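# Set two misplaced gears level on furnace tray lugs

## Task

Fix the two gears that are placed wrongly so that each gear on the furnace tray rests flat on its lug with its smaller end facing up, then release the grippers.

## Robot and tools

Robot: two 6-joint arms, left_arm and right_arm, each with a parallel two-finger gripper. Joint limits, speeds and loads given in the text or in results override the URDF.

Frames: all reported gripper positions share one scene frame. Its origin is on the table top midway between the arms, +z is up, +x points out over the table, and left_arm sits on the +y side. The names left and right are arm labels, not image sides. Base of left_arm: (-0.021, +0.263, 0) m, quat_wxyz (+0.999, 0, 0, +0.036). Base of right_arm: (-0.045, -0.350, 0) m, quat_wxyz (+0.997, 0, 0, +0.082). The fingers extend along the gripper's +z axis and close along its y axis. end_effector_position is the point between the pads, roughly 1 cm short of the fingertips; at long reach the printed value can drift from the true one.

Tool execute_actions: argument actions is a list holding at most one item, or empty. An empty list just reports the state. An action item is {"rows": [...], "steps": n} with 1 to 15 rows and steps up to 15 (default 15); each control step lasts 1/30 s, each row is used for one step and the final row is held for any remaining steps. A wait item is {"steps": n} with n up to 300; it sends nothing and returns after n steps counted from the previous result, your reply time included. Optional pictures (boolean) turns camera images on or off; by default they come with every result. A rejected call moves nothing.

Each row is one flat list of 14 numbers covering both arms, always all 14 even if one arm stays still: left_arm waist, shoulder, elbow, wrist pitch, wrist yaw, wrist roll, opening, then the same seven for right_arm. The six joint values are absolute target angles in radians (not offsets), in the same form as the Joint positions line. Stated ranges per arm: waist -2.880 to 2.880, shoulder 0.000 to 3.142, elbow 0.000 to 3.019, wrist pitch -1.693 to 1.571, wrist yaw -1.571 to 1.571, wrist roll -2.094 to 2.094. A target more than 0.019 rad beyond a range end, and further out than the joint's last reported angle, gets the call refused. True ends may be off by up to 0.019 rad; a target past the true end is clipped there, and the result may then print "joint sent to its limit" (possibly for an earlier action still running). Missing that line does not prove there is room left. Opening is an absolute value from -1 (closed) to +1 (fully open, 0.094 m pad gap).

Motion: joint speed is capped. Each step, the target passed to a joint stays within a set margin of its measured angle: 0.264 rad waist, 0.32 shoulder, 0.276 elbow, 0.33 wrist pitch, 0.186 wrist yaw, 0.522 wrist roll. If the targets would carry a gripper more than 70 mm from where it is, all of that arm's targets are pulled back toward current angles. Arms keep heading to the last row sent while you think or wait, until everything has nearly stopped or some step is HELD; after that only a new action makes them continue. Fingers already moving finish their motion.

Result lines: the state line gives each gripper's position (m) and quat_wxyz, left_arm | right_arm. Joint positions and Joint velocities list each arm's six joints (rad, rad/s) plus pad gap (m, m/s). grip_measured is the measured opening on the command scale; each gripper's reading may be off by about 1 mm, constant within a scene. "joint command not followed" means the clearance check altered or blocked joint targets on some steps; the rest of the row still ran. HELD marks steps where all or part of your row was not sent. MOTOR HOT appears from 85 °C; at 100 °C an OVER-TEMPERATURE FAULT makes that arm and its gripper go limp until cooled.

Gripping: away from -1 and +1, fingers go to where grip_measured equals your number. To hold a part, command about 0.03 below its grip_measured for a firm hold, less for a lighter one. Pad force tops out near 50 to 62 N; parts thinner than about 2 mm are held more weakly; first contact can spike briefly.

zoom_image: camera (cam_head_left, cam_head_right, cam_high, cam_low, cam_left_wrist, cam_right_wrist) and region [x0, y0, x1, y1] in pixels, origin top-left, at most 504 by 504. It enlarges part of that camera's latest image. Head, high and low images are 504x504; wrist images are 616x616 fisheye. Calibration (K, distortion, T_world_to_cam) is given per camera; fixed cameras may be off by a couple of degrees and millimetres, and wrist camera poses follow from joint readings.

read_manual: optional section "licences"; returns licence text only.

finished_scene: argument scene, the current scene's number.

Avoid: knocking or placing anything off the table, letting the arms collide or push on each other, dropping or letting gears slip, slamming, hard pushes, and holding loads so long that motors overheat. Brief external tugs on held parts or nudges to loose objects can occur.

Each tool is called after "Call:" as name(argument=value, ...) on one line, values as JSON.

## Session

Call:
execute_actions(actions=[])

Call:
zoom_image(camera="cam_high", region=[0, 60, 400, 460])

Scene clock: 0.00 s of 6880.00 s.
left_arm: end_effector_position=(+0.3423, +0.4236, +0.2761) grip_measured=+1.000 end_effector_quat_wxyz=(+0.378, -0.014, +0.921, -0.093) | right_arm: end_effector_position=(+0.3804, +0.2018, +0.1290) grip_measured=+1.000 end_effector_quat_wxyz=(+0.028, +0.283, +0.958, -0.021)
Joint positions: left_arm=[ 0.586  1.035  0.949 -0.908  0.589  0.45   0.094] | right_arm=[ 0.768  2.279  2.28  -1.591  0.067  1.506  0.094]
Joint velocities: left_arm=[-0.005 -0.015  0.002  0.002 -0.022 -0.051  0.   ] | right_arm=[-0.005 -0.015 -0.007 -0.002 -0.007 -0.095  0.   ]
camera_calibration (this result's frames):
cam_left_wrist: T_world_to_cam=[[-0.0510157, -0.983519, 0.173456, 0.389762], [-0.989851, 0.0267288, -0.139572, 0.367014], [0.132636, -0.178816, -0.974901, 0.421897], [0, 0, 0, 1]] pos_world=[0.327215, 0.44897, 0.394926]
cam_right_wrist: T_world_to_cam=[[-0.545479, -0.838098, 0.00666508, 0.380916], [-0.704456, 0.462777, 0.538126, 0.109881], [-0.454087, 0.288841, -0.842838, 0.344647], [0, 0, 0, 1]] pos_world=[0.441688, 0.168846, 0.228813]

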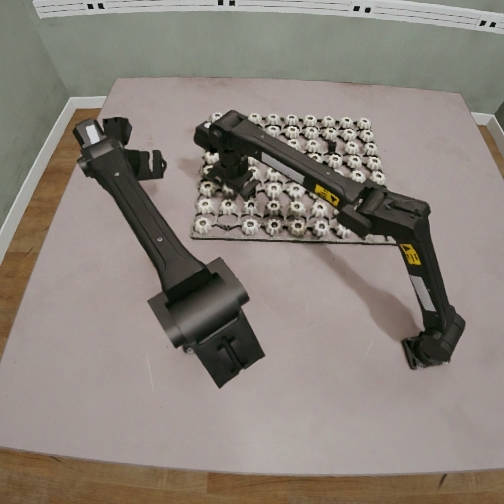

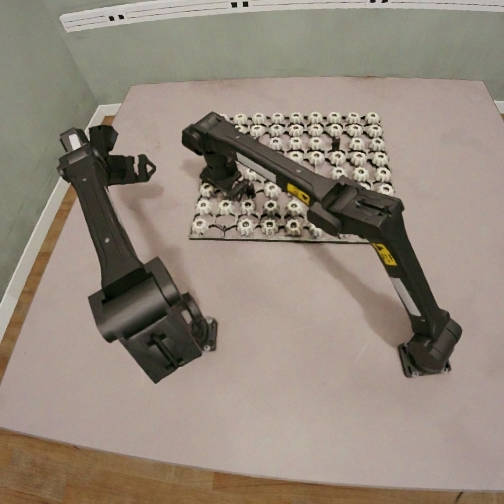

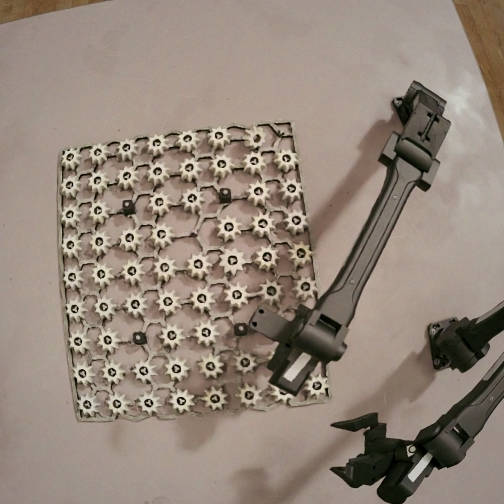

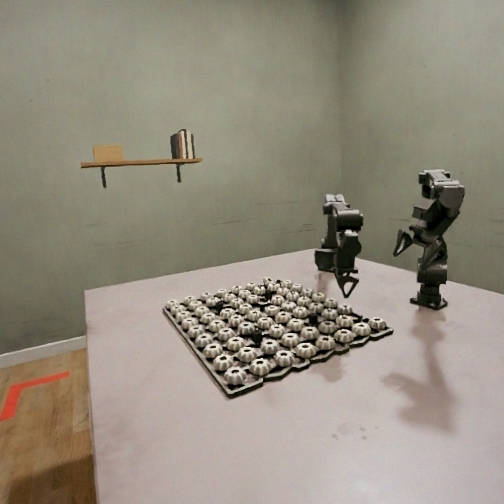

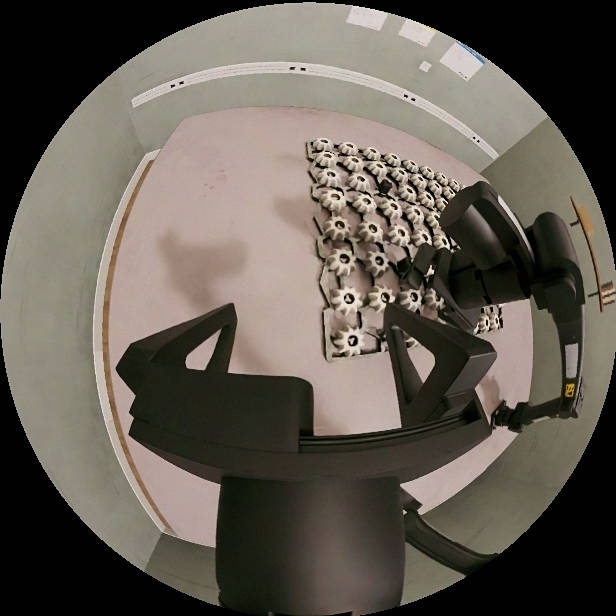

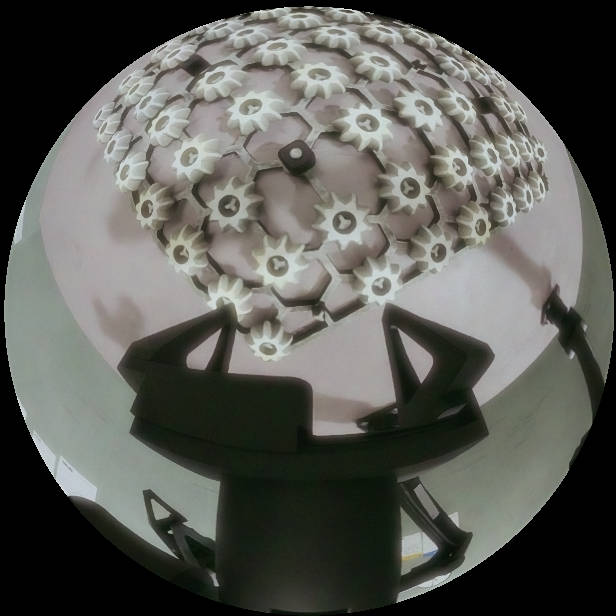

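Region (0, 60, 400, 460) of cam_high's 504x504 image, scaled by 1.260, with more detail than that image has.

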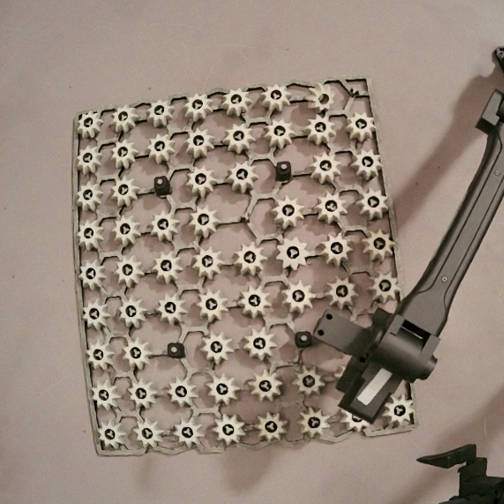

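Call:
execute_actions(actions=[{"rows":[[0.586,1.035,0.949,-0.908,0.589,0.45,1,-0.011,1.53,1.5,-1.3,0,0,0.9]],"steps":15}], pictures=false)

Call:
execute_actions(actions=[{"steps":30}], pictures=false)

Call:
execute_actions(actions=[{"rows":[[-0.555,1.86,1.64,-1.30,0,0.3,0.6,-0.011,1.53,1.17,-1.2,0,0,0.9]],"steps":15}], pictures=false)

Call:
execute_actions(actions=[{"steps":75}])

Scene clock: 25.10 s of 6880.00 s.
left_arm: end_effector_position=(+0.3423, +0.4236, +0.2761) grip_measured=+1.000 end_effector_quat_wxyz=(+0.378, -0.014, +0.921, -0.093) | right_arm: end_effector_position=(+0.4438, -0.0022, +0.1454) grip_measured=+0.902 end_effector_quat_wxyz=(+0.009, +0.208, +0.978, +0.005)
Joint positions: left_arm=[ 0.586  1.035  0.949 -0.908  0.589  0.45   0.094] | right_arm=[ 0.458  1.934  1.751 -1.369  0.008  1.041  0.089]
Joint velocities: left_arm=[ 0.015 -0.005 -0.017  0.007 -0.007 -0.051  0.   ] | right_arm=[-0.982 -0.874 -1.048  0.203 -0.066 -0.974  0.001]
Steps of this call (steps 1 to 90: nothing new was sent; then 21.60 s passed at rest; steps 91 to 105: all 15 steps of this action). Readings (joint positions):
91: left_arm=[0.586 1.035 0.949 -0.908 0.589 0.450] | right_arm=[0.763 2.271 2.263 -1.573 0.057 1.483]
92: left_arm=[0.586 1.035 0.949 -0.908 0.589 0.450] | right_arm=[0.759 2.252 2.226 -1.542 0.045 1.452]
94: left_arm=[0.586 1.035 0.949 -0.908 0.589 0.450] | right_arm=[0.737 2.213 2.152 -1.496 0.030 1.390]
98: left_arm=[0.586 1.035 0.949 -0.908 0.589 0.450] | right_arm=[0.661 2.123 2.006 -1.432 0.015 1.267]
105: the state above

Scene clock: 26.10 s of 6880.00 s.
left_arm: end_effector_position=(+0.3423, +0.4236, +0.2761) grip_measured=+1.000 end_effector_quat_wxyz=(+0.378, -0.014, +0.921, -0.093) | right_arm: end_effector_position=(+0.4580, -0.2709, +0.2593) grip_measured=+0.902 end_effector_quat_wxyz=(+0.110, -0.068, +0.992, +0.009)
Joint positions: left_arm=[ 0.586  1.035  0.949 -0.908  0.589  0.45   0.094] | right_arm=[-0.006  1.529  1.495 -1.316  0.001  0.02   0.089]
Joint velocities: left_arm=[-0.034  0.005 -0.012 -0.017  0.007 -0.037  0.   ] | right_arm=[ 0.005  0.005 -0.012 -0.017  0.007 -0.095  0.001]
Steps of this call (steps 1 to 30: the robot went on to your last target). Readings (joint positions):
1: left_arm=[0.586 1.035 0.949 -0.908 0.589 0.450] | right_arm=[0.424 1.904 1.715 -1.364 0.008 1.007]
2: left_arm=[0.586 1.035 0.949 -0.908 0.589 0.450] | right_arm=[0.389 1.875 1.682 -1.360 0.007 0.974]
4: left_arm=[0.586 1.035 0.949 -0.908 0.589 0.450] | right_arm=[0.318 1.819 1.628 -1.356 0.007 0.908]
8: left_arm=[0.586 1.035 0.949 -0.908 0.589 0.450] | right_arm=[0.169 1.714 1.559 -1.345 0.006 0.756]
30: the state above

Scene clock: 26.60 s of 6880.00 s.
left_arm: end_effector_position=(+0.5004, +0.2910, +0.1376) grip_measured=+0.603 end_effector_quat_wxyz=(+0.015, +0.145, +0.989, -0.007) | right_arm: end_effector_position=(+0.3685, -0.2851, +0.1089) grip_measured=+0.902 end_effector_quat_wxyz=(-0.031, -0.072, +0.997, -0.003)
Joint positions: left_arm=[-0.012  1.733  1.441 -1.252  0.02   0.353  0.075] | right_arm=[-0.006  1.559  1.14  -1.213  0.001  0.013  0.089]
Joint velocities: left_arm=[-1.079  0.991  0.476 -0.056 -0.212 -0.037  0.   ] | right_arm=[ 0.005 -0.112 -0.012  0.037  0.007 -0.051 -0.   ]
Steps of this call (steps 1 to 15: all 15 steps of this action). Readings (joint positions):
1: left_arm=[0.572 1.049 0.965 -0.951 0.528 0.438] | right_arm=[-0.006 1.527 1.476 -1.299 0.001 0.020]
2: left_arm=[0.539 1.082 1.005 -1.032 0.456 0.422] | right_arm=[-0.006 1.513 1.436 -1.272 0.001 0.020]
4: left_arm=[0.441 1.187 1.099 -1.143 0.331 0.398] | right_arm=[-0.006 1.497 1.337 -1.248 0.001 0.020]
8: left_arm=[0.251 1.412 1.260 -1.220 0.127 0.372] | right_arm=[-0.006 1.519 1.169 -1.226 0.001 0.016]
15: the state above

Scene clock: 29.10 s of 6880.00 s.
left_arm: end_effector_position=(+0.4839, +0.0024, +0.1283) grip_measured=+0.603 end_effector_quat_wxyz=(+0.008, +0.385, +0.923, -0.001) | right_arm: end_effector_position=(+0.3688, -0.2851, +0.1147) grip_measured=+0.902 end_effector_quat_wxyz=(-0.024, -0.072, +0.997, -0.002)
Joint positions: left_arm=[-0.548  1.863  1.599 -1.291  0.001  0.314  0.075] | right_arm=[-0.006  1.545  1.14  -1.213  0.001  0.013  0.089]
Joint velocities: left_arm=[-0.015  0.005 -0.007 -0.002  0.022  0.007 -0.   ] | right_arm=[-0.005  0.015 -0.007  0.017  0.007  0.037 -0.001]
Steps of this call (steps 1 to 45: the robot went on to your last target; steps 46 to 75: nothing new was sent). Readings (joint positions):
1: left_arm=[-0.049 1.765 1.456 -1.254 0.016 0.350] | right_arm=[-0.006 1.556 1.140 -1.213 0.001 0.013]
2: left_arm=[-0.087 1.791 1.466 -1.256 0.013 0.348] | right_arm=[-0.006 1.554 1.140 -1.213 0.001 0.013]
4: left_arm=[-0.164 1.830 1.478 -1.259 0.009 0.345] | right_arm=[-0.006 1.548 1.140 -1.213 0.001 0.013]
8: left_arm=[-0.322 1.863 1.483 -1.265 0.006 0.341] | right_arm=[-0.006 1.545 1.140 -1.213 0.001 0.013]
75: the state above
All arms were judged still, so your last target was given up. Only a new action makes them travel on or press farther. Fingers that are still opening or closing keep moving.
camera_calibration (this result's frames):
cam_left_wrist: T_world_to_cam=[[-0.717184, -0.696853, -0.00656014, 0.353183], [-0.567291, 0.578323, 0.586279, 0.198834], [-0.404756, 0.424191, -0.810083, 0.421099], [0, 0, 0, 1]] pos_world=[0.536537, -0.0475004, 0.22687]
cam_right_wrist: T_world_to_cam=[[0.140664, -0.989942, -0.0150932, -0.327134], [-0.767248, -0.11863, 0.630284, 0.18162], [-0.625735, -0.0770781, -0.776218, 0.419242], [0, 0, 0, 1]] pos_world=[0.447698, -0.269984, 0.206013]

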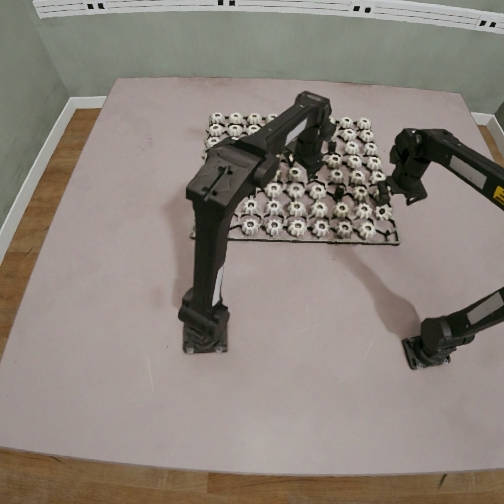

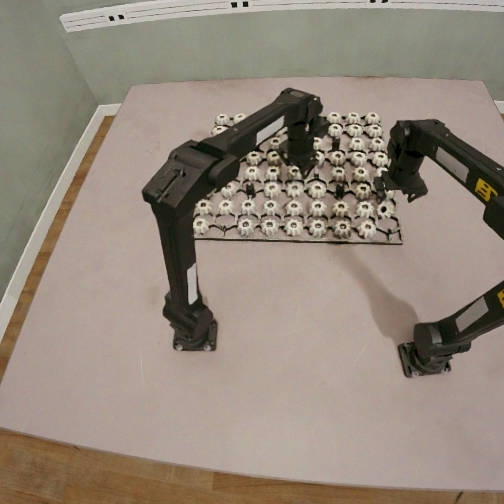

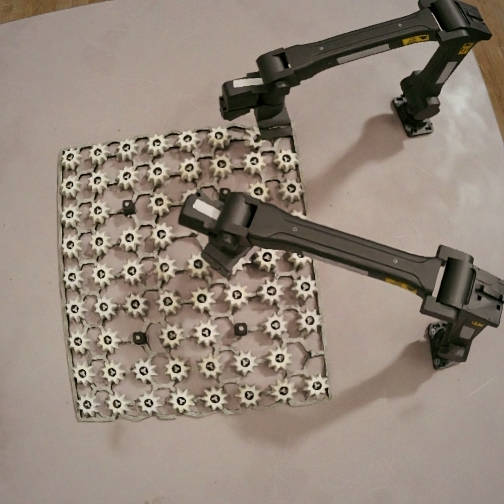

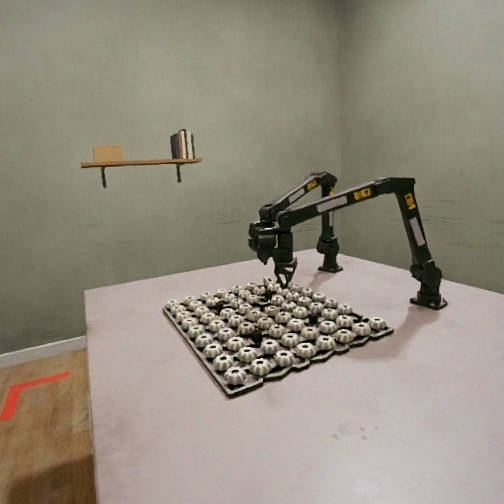

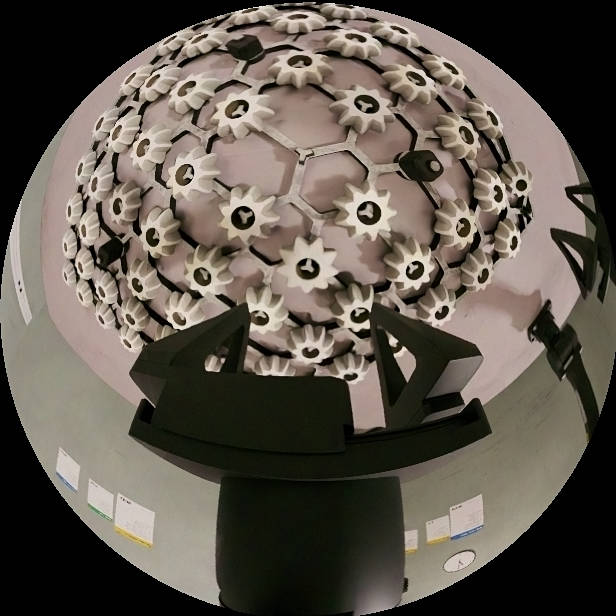

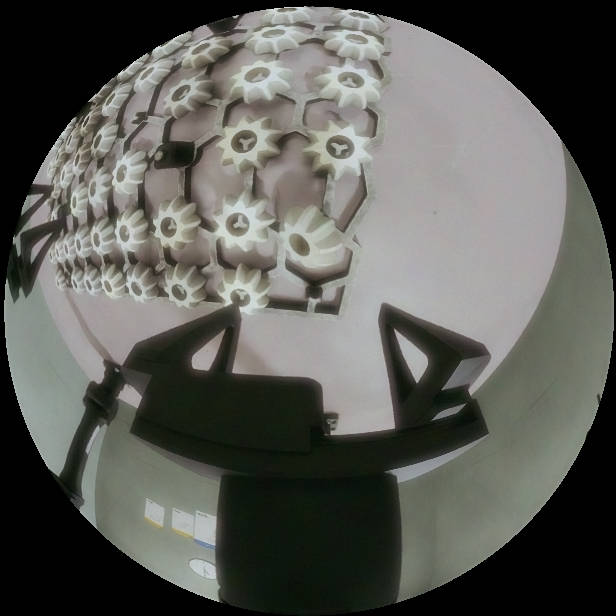

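Call:
execute_actions(actions=[{"rows":[[-0.544,1.87,1.575,-1.26,0,0.3,0.6,-0.036,1.57,1.15,-1.17,0,-0.48,0.9],[-0.544,1.87,1.575,-1.26,0,0.3,0.6,-0.036,1.57,1.15,-1.17,0,-0.48,0.9],[-0.544,1.87,1.575,-1.26,0,0.3,0.6,-0.036,1.57,1.15,-1.17,0,-0.48,0.9],[-0.544,1.88,1.55,-1.23,0,0.3,0.6,-0.036,1.59,1.14,-1.13,0,-0.48,0.9],[-0.544,1.88,1.55,-1.23,0,0.3,0.6,-0.036,1.59,1.14,-1.13,0,-0.48,0.9],[-0.544,1.88,1.55,-1.23,0,0.3,0.6,-0.036,1.59,1.14,-1.13,0,-0.48,0.9],[-0.544,1.888,1.525,-1.195,0,0.3,0.6,-0.036,1.61,1.13,-1.09,0,-0.48,0.9],[-0.544,1.888,1.525,-1.195,0,0.3,0.6,-0.036,1.61,1.13,-1.09,0,-0.48,0.9],[-0.544,1.888,1.525,-1.195,0,0.3,0.6,-0.036,1.61,1.13,-1.09,0,-0.48,0.9],[-0.544,1.896,1.50,-1.16,0,0.3,0.6,-0.036,1.63,1.125,-1.05,0,-0.48,0.9]],"steps":15}], pictures=false)

Call:
execute_actions(actions=[{"steps":30}])

Scene clock: 54.77 s of 6880.00 s.
left_arm: end_effector_position=(+0.4788, +0.0051, +0.0850) grip_measured=+0.603 end_effector_quat_wxyz=(+0.011, +0.385, +0.923, -0.001) | right_arm: end_effector_position=(+0.3960, -0.2933, +0.0714) grip_measured=+0.902 end_effector_quat_wxyz=(-0.003, -0.286, +0.958, +0.000)
Joint positions: left_arm=[-0.548  1.88   1.506 -1.174  0.001  0.314  0.075] | right_arm=[-0.034  1.633  1.122 -1.065  0.001 -0.45   0.089]
Joint velocities: left_arm=[ 0.005  0.073 -0.032  0.042 -0.007 -0.051 -0.   ] | right_arm=[-0.015  0.063 -0.061  0.022 -0.007 -0.154  0.001]
Steps of this call (steps 1 to 90: nothing new was sent; then 22.17 s passed at rest; steps 91 to 105: all 15 steps of this action). Readings (joint positions):
91: left_arm=[-0.548 1.863 1.597 -1.287 0.001 0.314] | right_arm=[-0.008 1.546 1.140 -1.209 0.001 -0.058]
92: left_arm=[-0.548 1.863 1.594 -1.281 0.001 0.314] | right_arm=[-0.011 1.548 1.140 -1.200 0.001 -0.141]
94: left_arm=[-0.548 1.863 1.584 -1.266 0.001 0.314] | right_arm=[-0.020 1.554 1.139 -1.181 0.001 -0.259]
98: left_arm=[-0.548 1.864 1.550 -1.225 0.001 0.314] | right_arm=[-0.033 1.581 1.136 -1.127 0.001 -0.382]
105: the state above

Scene clock: 55.77 s of 6880.00 s.
left_arm: end_effector_position=(+0.4792, +0.0049, +0.0822) grip_measured=+0.603 end_effector_quat_wxyz=(+0.010, +0.385, +0.923, -0.001) | right_arm: end_effector_position=(+0.3953, -0.2934, +0.0695) grip_measured=+0.902 end_effector_quat_wxyz=(-0.004, -0.294, +0.956, +0.000)
Joint positions: left_arm=[-0.548  1.885  1.505 -1.17   0.001  0.314  0.075] | right_arm=[-0.034  1.636  1.12  -1.063  0.001 -0.468  0.089]
Joint velocities: left_arm=[-0.005  0.005 -0.012  0.007  0.022  0.051  0.001] | right_arm=[-0.005 -0.005 -0.002  0.002 -0.007 -0.007  0.001]
Steps of this call (steps 1 to 30: the robot went on to your last target). Readings (joint positions):
1: left_arm=[-0.548 1.883 1.505 -1.173 0.001 0.314] | right_arm=[-0.034 1.635 1.121 -1.065 0.001 -0.453]
2: left_arm=[-0.548 1.884 1.505 -1.172 0.001 0.314] | right_arm=[-0.034 1.636 1.120 -1.065 0.001 -0.456]
4: left_arm=[-0.548 1.885 1.505 -1.171 0.001 0.314] | right_arm=[-0.034 1.636 1.120 -1.064 0.001 -0.460]
8: left_arm=[-0.548 1.885 1.505 -1.170 0.001 0.314] | right_arm=[-0.034 1.636 1.120 -1.063 0.001 -0.465]
30: the state above
All arms were judged still, so your last target was given up. Only a new action makes them travel on or press farther. Fingers that are still opening or closing keep moving.
camera_calibration (this result's frames):
cam_left_wrist: T_world_to_cam=[[-0.717152, -0.696869, -0.00814119, 0.351314], [-0.569868, 0.57965, 0.582458, 0.223321], [-0.401178, 0.42235, -0.81282, 0.379386], [0, 0, 0, 1]] pos_world=[0.53141, -0.0448619, 0.181158]
cam_right_wrist: T_world_to_cam=[[0.559709, -0.828449, -0.0199678, -0.457722], [-0.65666, -0.458087, 0.599128, 0.0882991], [-0.505494, -0.322225, -0.800405, 0.28242], [0, 0, 0, 1]] pos_world=[0.456935, -0.247748, 0.164008]

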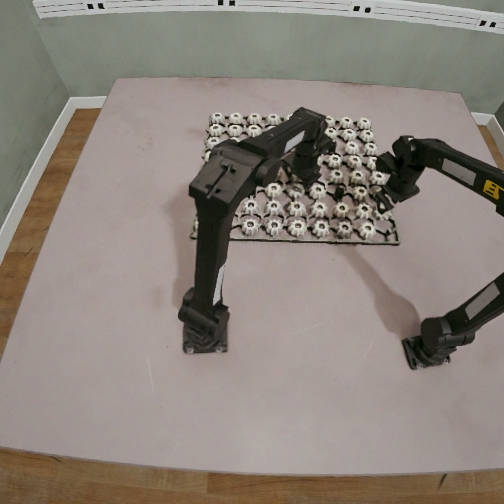

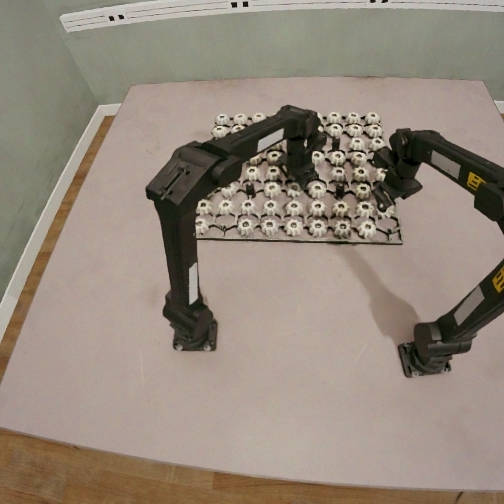

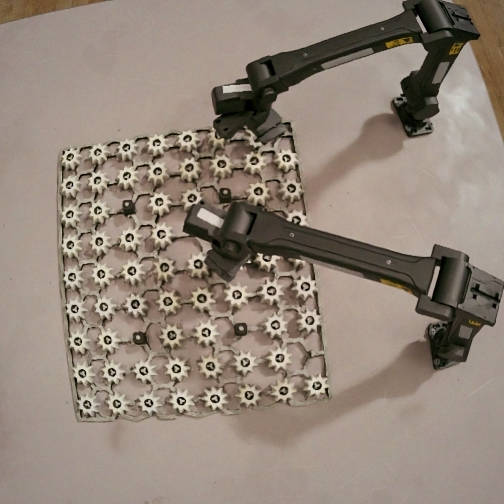

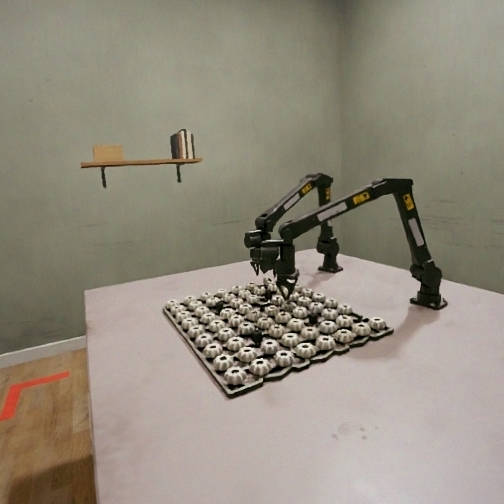

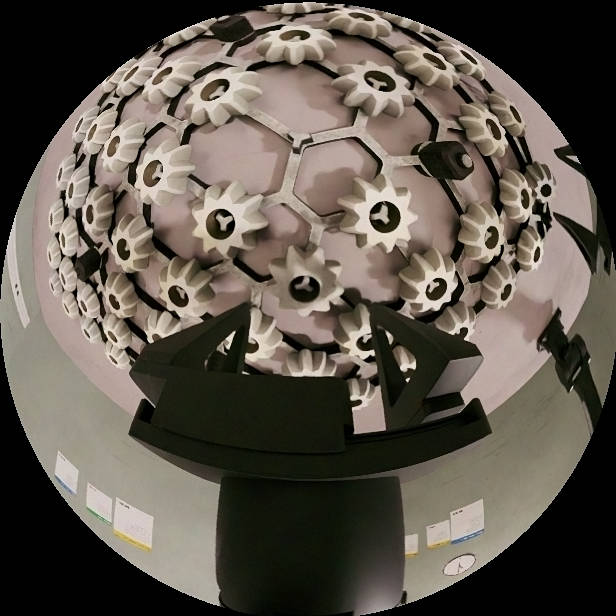

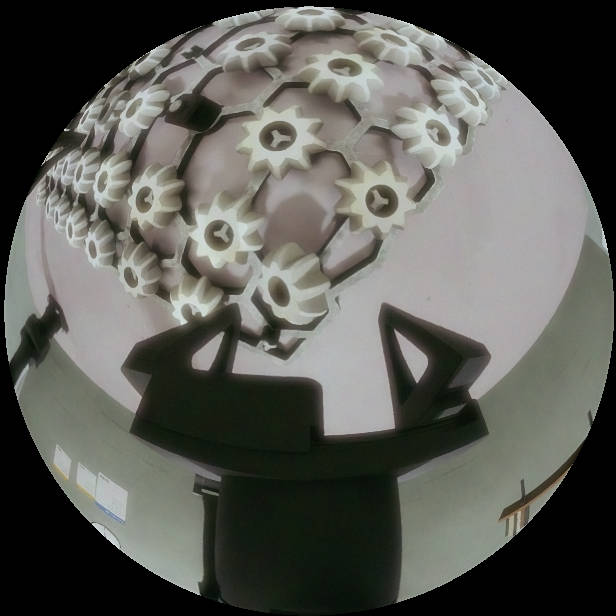

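Call:
execute_actions(actions=[{"rows":[[-0.535,1.905,1.49,-1.155,0,0.3,0.6,-0.036,1.645,1.11,-1.03,0,-0.48,0.9],[-0.535,1.905,1.49,-1.155,0,0.3,0.6,-0.036,1.645,1.11,-1.03,0,-0.48,0.9],[-0.535,1.905,1.49,-1.155,0,0.3,0.6,-0.036,1.645,1.11,-1.03,0,-0.48,0.9],[-0.535,1.905,1.49,-1.155,0,0.3,0.6,-0.036,1.645,1.11,-1.03,0,-0.48,0.9],[-0.535,1.92,1.475,-1.125,0,0.3,0.6,-0.036,1.663,1.095,-0.99,0,-0.48,0.9],[-0.535,1.92,1.475,-1.125,0,0.3,0.6,-0.036,1.663,1.095,-0.99,0,-0.48,0.9],[-0.535,1.92,1.475,-1.125,0,0.3,0.6,-0.036,1.663,1.095,-0.99,0,-0.48,0.9],[-0.535,1.92,1.475,-1.125,0,0.3,0.6,-0.036,1.663,1.095,-0.99,0,-0.48,0.9],[-0.535,1.935,1.457,-1.095,0,0.3,0.6,-0.036,1.682,1.08,-0.95,0,-0.48,0.9]],"steps":15}], pictures=false)

Call:
execute_actions(actions=[{"steps":30}])

Scene clock: 77.43 s of 6880.00 s.
left_arm: end_effector_position=(+0.4779, +0.0093, +0.0496) grip_measured=+0.603 end_effector_quat_wxyz=(+0.004, +0.382, +0.924, -0.001) | right_arm: end_effector_position=(+0.3968, -0.2932, +0.0366) grip_measured=+0.902 end_effector_quat_wxyz=(+0.001, -0.294, +0.956, -0.001)
Joint positions: left_arm=[-0.542  1.919  1.464 -1.107  0.001  0.314  0.075] | right_arm=[-0.034  1.681  1.077 -0.965  0.001 -0.468  0.089]
Joint velocities: left_arm=[ 0.005  0.122 -0.056  0.002  0.022  0.022  0.   ] | right_arm=[-0.005  0.083 -0.046  0.007 -0.11  -0.051 -0.001]
Steps of this call (steps 1 to 90: nothing new was sent; then 18.17 s passed at rest; steps 91 to 105: all 15 steps of this action). Readings (joint positions):
91: left_arm=[-0.548 1.885 1.504 -1.169 0.001 0.314] | right_arm=[-0.034 1.636 1.118 -1.060 0.001 -0.468]
92: left_arm=[-0.547 1.885 1.503 -1.168 0.001 0.314] | right_arm=[-0.034 1.636 1.116 -1.053 0.001 -0.468]
94: left_arm=[-0.546 1.885 1.501 -1.166 0.001 0.314] | right_arm=[-0.034 1.636 1.112 -1.046 0.001 -0.468]
98: left_arm=[-0.543 1.890 1.488 -1.140 0.001 0.314] | right_arm=[-0.034 1.645 1.098 -1.010 0.001 -0.468]
105: the state above

Scene clock: 78.43 s of 6880.00 s.
left_arm: end_effector_position=(+0.4769, +0.0099, +0.0452) grip_measured=+0.603 end_effector_quat_wxyz=(+0.001, +0.382, +0.924, -0.001) | right_arm: end_effector_position=(+0.3961, -0.2933, +0.0349) grip_measured=+0.902 end_effector_quat_wxyz=(-0.001, -0.294, +0.956, -0.000)
Joint positions: left_arm=[-0.542  1.925  1.461 -1.105  0.001  0.314  0.075] | right_arm=[-0.034  1.684  1.075 -0.963  0.001 -0.468  0.089]
Joint velocities: left_arm=[-0.015 -0.005 -0.002 -0.007 -0.007  0.007 -0.   ] | right_arm=[-0.005  0.015 -0.022  0.002  0.081  0.022 -0.001]
Steps of this call (steps 1 to 15: the robot went on to your last target; steps 16 to 30: nothing new was sent). Readings (joint positions):
1: left_arm=[-0.542 1.922 1.463 -1.106 0.001 0.314] | right_arm=[-0.034 1.683 1.076 -0.965 0.001 -0.468]
2: left_arm=[-0.542 1.924 1.462 -1.106 0.001 0.314] | right_arm=[-0.034 1.684 1.075 -0.965 0.001 -0.468]
4: left_arm=[-0.542 1.925 1.461 -1.106 0.001 0.314] | right_arm=[-0.034 1.684 1.075 -0.965 0.001 -0.468]
8: left_arm=[-0.542 1.925 1.461 -1.105 0.001 0.314] | right_arm=[-0.034 1.684 1.075 -0.963 0.001 -0.468]
30: the state above
All arms were judged still, so your last target was given up. Only a new action makes them travel on or press farther. Fingers that are still opening or closing keep moving.
camera_calibration (this result's frames):
cam_left_wrist: T_world_to_cam=[[-0.712972, -0.70119, -0.00205947, 0.350643], [-0.563361, 0.571074, 0.597075, 0.237013], [-0.417486, 0.426858, -0.802183, 0.353499], [0, 0, 0, 1]] pos_world=[0.531103, -0.0403789, 0.142779]
cam_right_wrist: T_world_to_cam=[[0.559847, -0.828431, -0.0165502, -0.458928], [-0.661172, -0.458675, 0.59369, 0.111421], [-0.499423, -0.321433, -0.804523, 0.253063], [0, 0, 0, 1]] pos_world=[0.456984, -0.247741, 0.12985]

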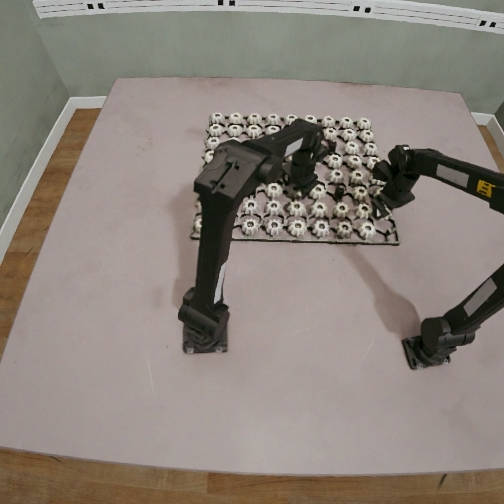

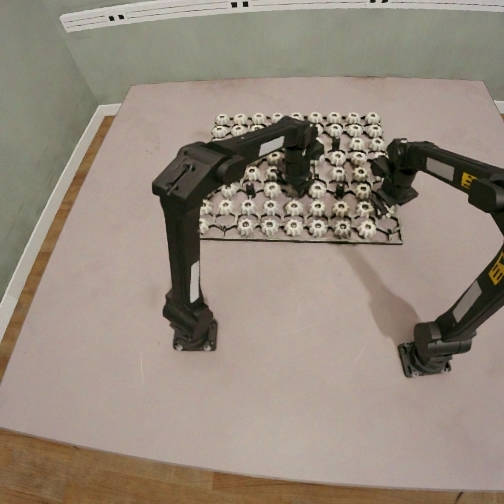

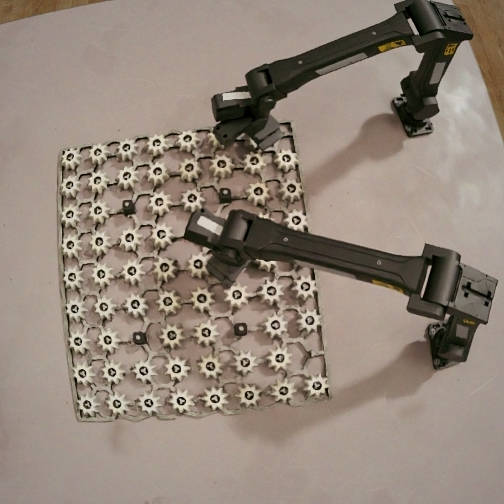

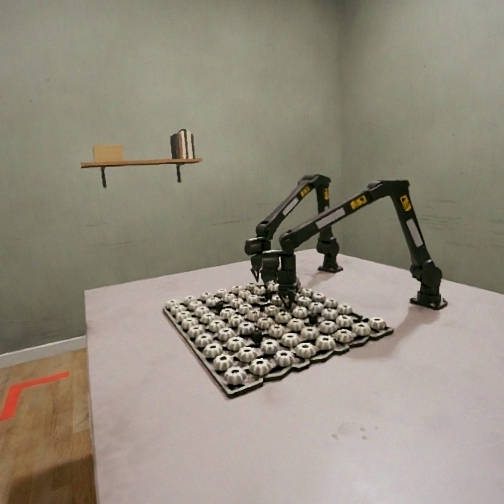

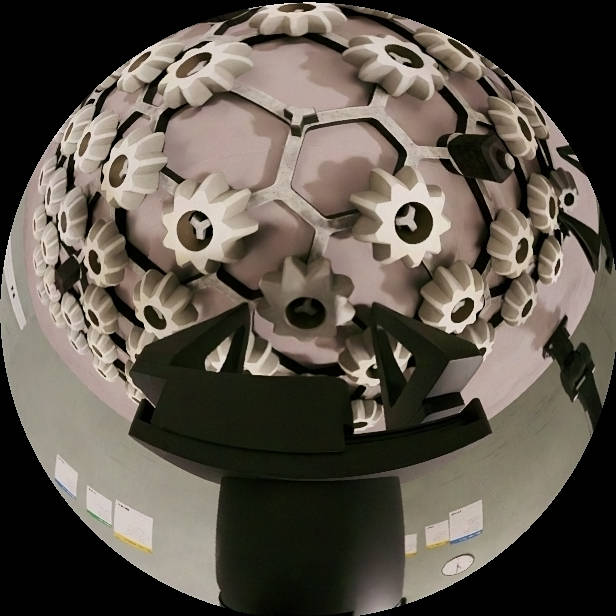

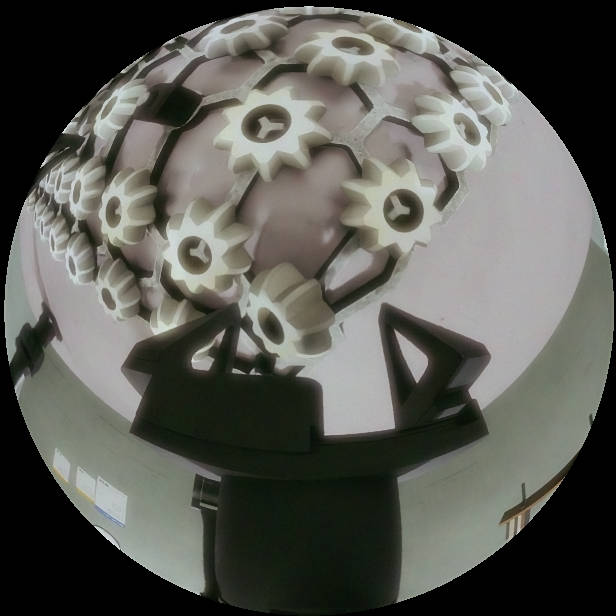

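Close both.

Call:
execute_actions(actions=[{"rows":[[-0.535,1.935,1.457,-1.095,0,0.3,0.5,-0.036,1.682,1.08,-0.95,0,-0.48,0.8],[-0.535,1.935,1.457,-1.095,0,0.3,0.45,-0.036,1.682,1.08,-0.95,0,-0.48,0.75],[-0.535,1.935,1.457,-1.095,0,0.3,0.4,-0.036,1.682,1.08,-0.95,0,-0.48,0.7],[-0.535,1.935,1.457,-1.095,0,0.3,0.35,-0.036,1.682,1.08,-0.95,0,-0.48,0.65],[-0.535,1.935,1.457,-1.095,0,0.3,0.3,-0.036,1.682,1.08,-0.95,0,-0.48,0.6],[-0.535,1.935,1.457,-1.095,0,0.3,0.25,-0.036,1.682,1.08,-0.95,0,-0.48,0.55],[-0.535,1.935,1.457,-1.095,0,0.3,0.2,-0.036,1.682,1.08,-0.95,0,-0.48,0.5],[-0.535,1.935,1.457,-1.095,0,0.3,0.15,-0.036,1.682,1.08,-0.95,0,-0.48,0.45],[-0.535,1.935,1.457,-1.095,0,0.3,0.12,-0.036,1.682,1.08,-0.95,0,-0.48,0.4],[-0.535,1.935,1.457,-1.095,0,0.3,0.12,-0.036,1.682,1.08,-0.95,0,-0.48,0.35],[-0.535,1.935,1.457,-1.095,0,0.3,0.12,-0.036,1.682,1.08,-0.95,0,-0.48,0.3]],"steps":15}])

Scene clock: 94.93 s of 6880.00 s.
left_arm: end_effector_position=(+0.4778, +0.0108, +0.0452) grip_measured=+0.191 end_effector_quat_wxyz=(+0.002, +0.381, +0.925, +0.000) | right_arm: end_effector_position=(+0.3967, -0.2936, +0.0349) grip_measured=+0.302 end_effector_quat_wxyz=(+0.000, -0.294, +0.956, -0.001)
Joint positions: left_arm=[-0.541  1.925  1.461 -1.103 -0.001  0.314  0.056] | right_arm=[-0.034  1.684  1.075 -0.961  0.002 -0.468  0.061]
Joint velocities: left_arm=[-0.005 -0.015 -0.012 -0.007  0.007 -0.037  0.001] | right_arm=[ 0.005 -0.005  0.002  0.007  0.037 -0.007 -0.   ]
Steps of this call (steps 1 to 90: nothing new was sent; then 13.00 s passed at rest; steps 91 to 105: all 15 steps of this action). Readings (joint positions):
91: left_arm=[-0.542 1.925 1.461 -1.105 0.001 0.314] | right_arm=[-0.034 1.684 1.075 -0.963 0.001 -0.468]
92: left_arm=[-0.542 1.925 1.461 -1.105 0.001 0.314] | right_arm=[-0.034 1.684 1.075 -0.963 0.001 -0.468]
94: left_arm=[-0.542 1.925 1.461 -1.105 0.001 0.314] | right_arm=[-0.034 1.684 1.075 -0.963 0.001 -0.468]
98: left_arm=[-0.541 1.925 1.461 -1.103 -0.001 0.314] | right_arm=[-0.033 1.684 1.075 -0.963 -0.003 -0.468]
105: the state above
camera_calibration (this result's frames):
cam_left_wrist: T_world_to_cam=[[-0.711889, -0.702276, -0.0047154, 0.351558], [-0.565664, 0.569402, 0.596495, 0.238124], [-0.416219, 0.427305, -0.802603, 0.352881], [0, 0, 0, 1]] pos_world=[0.531845, -0.0394854, 0.142841]
cam_right_wrist: T_world_to_cam=[[0.5602, -0.82823, -0.0145018, -0.459661], [-0.66243, -0.45843, 0.592476, 0.112302], [-0.497355, -0.322299, -0.805458, 0.252229], [0, 0, 0, 1]] pos_world=[0.457342, -0.247929, 0.129958]

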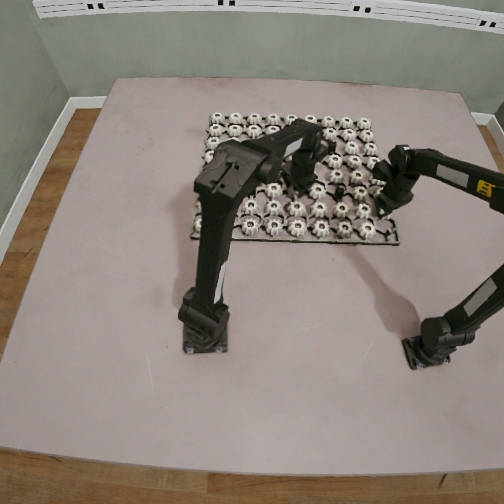

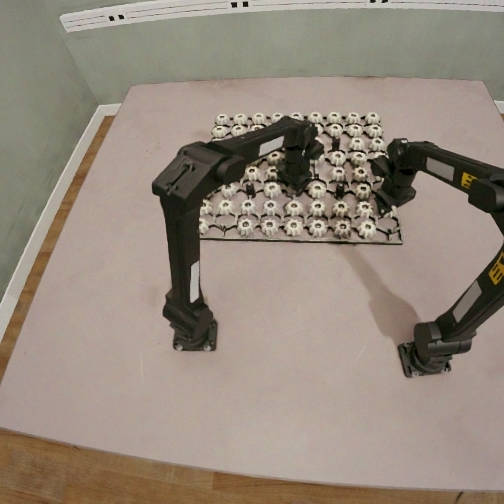

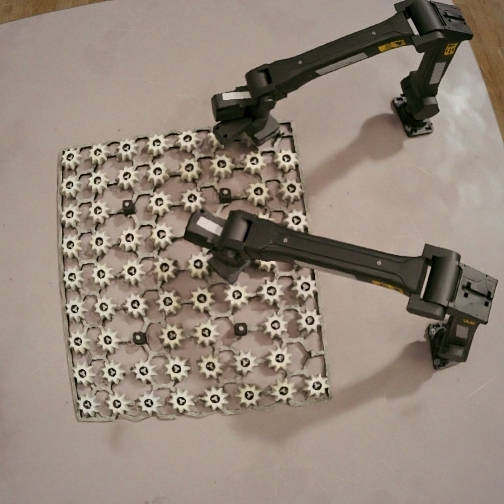

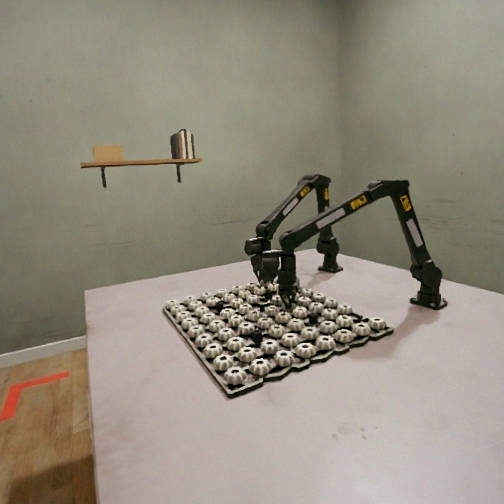

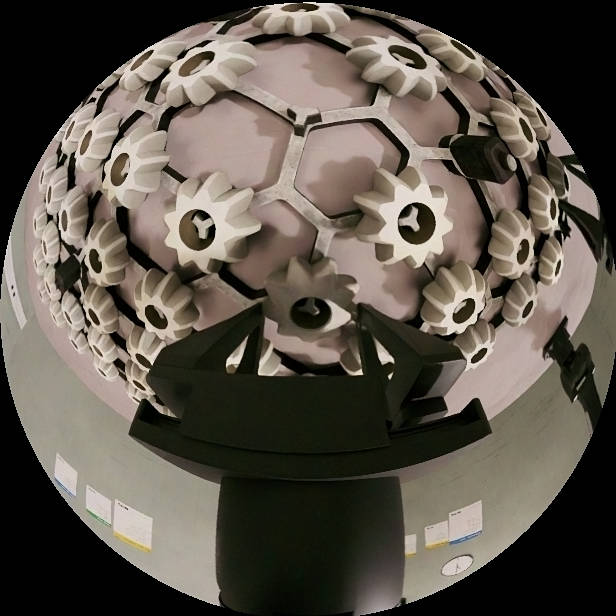

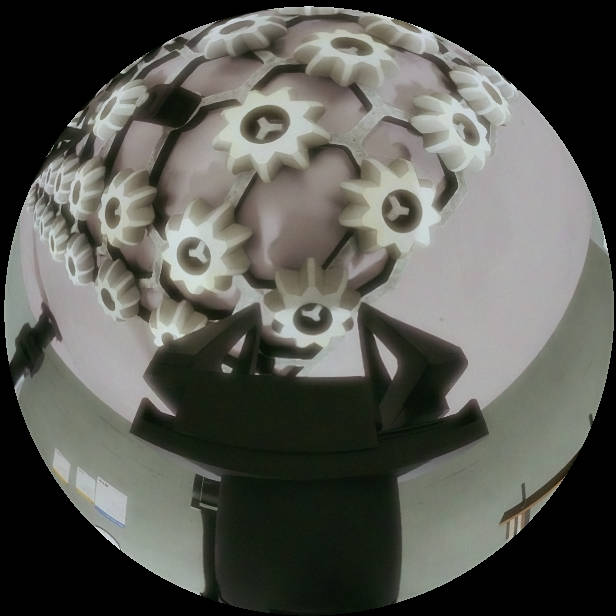

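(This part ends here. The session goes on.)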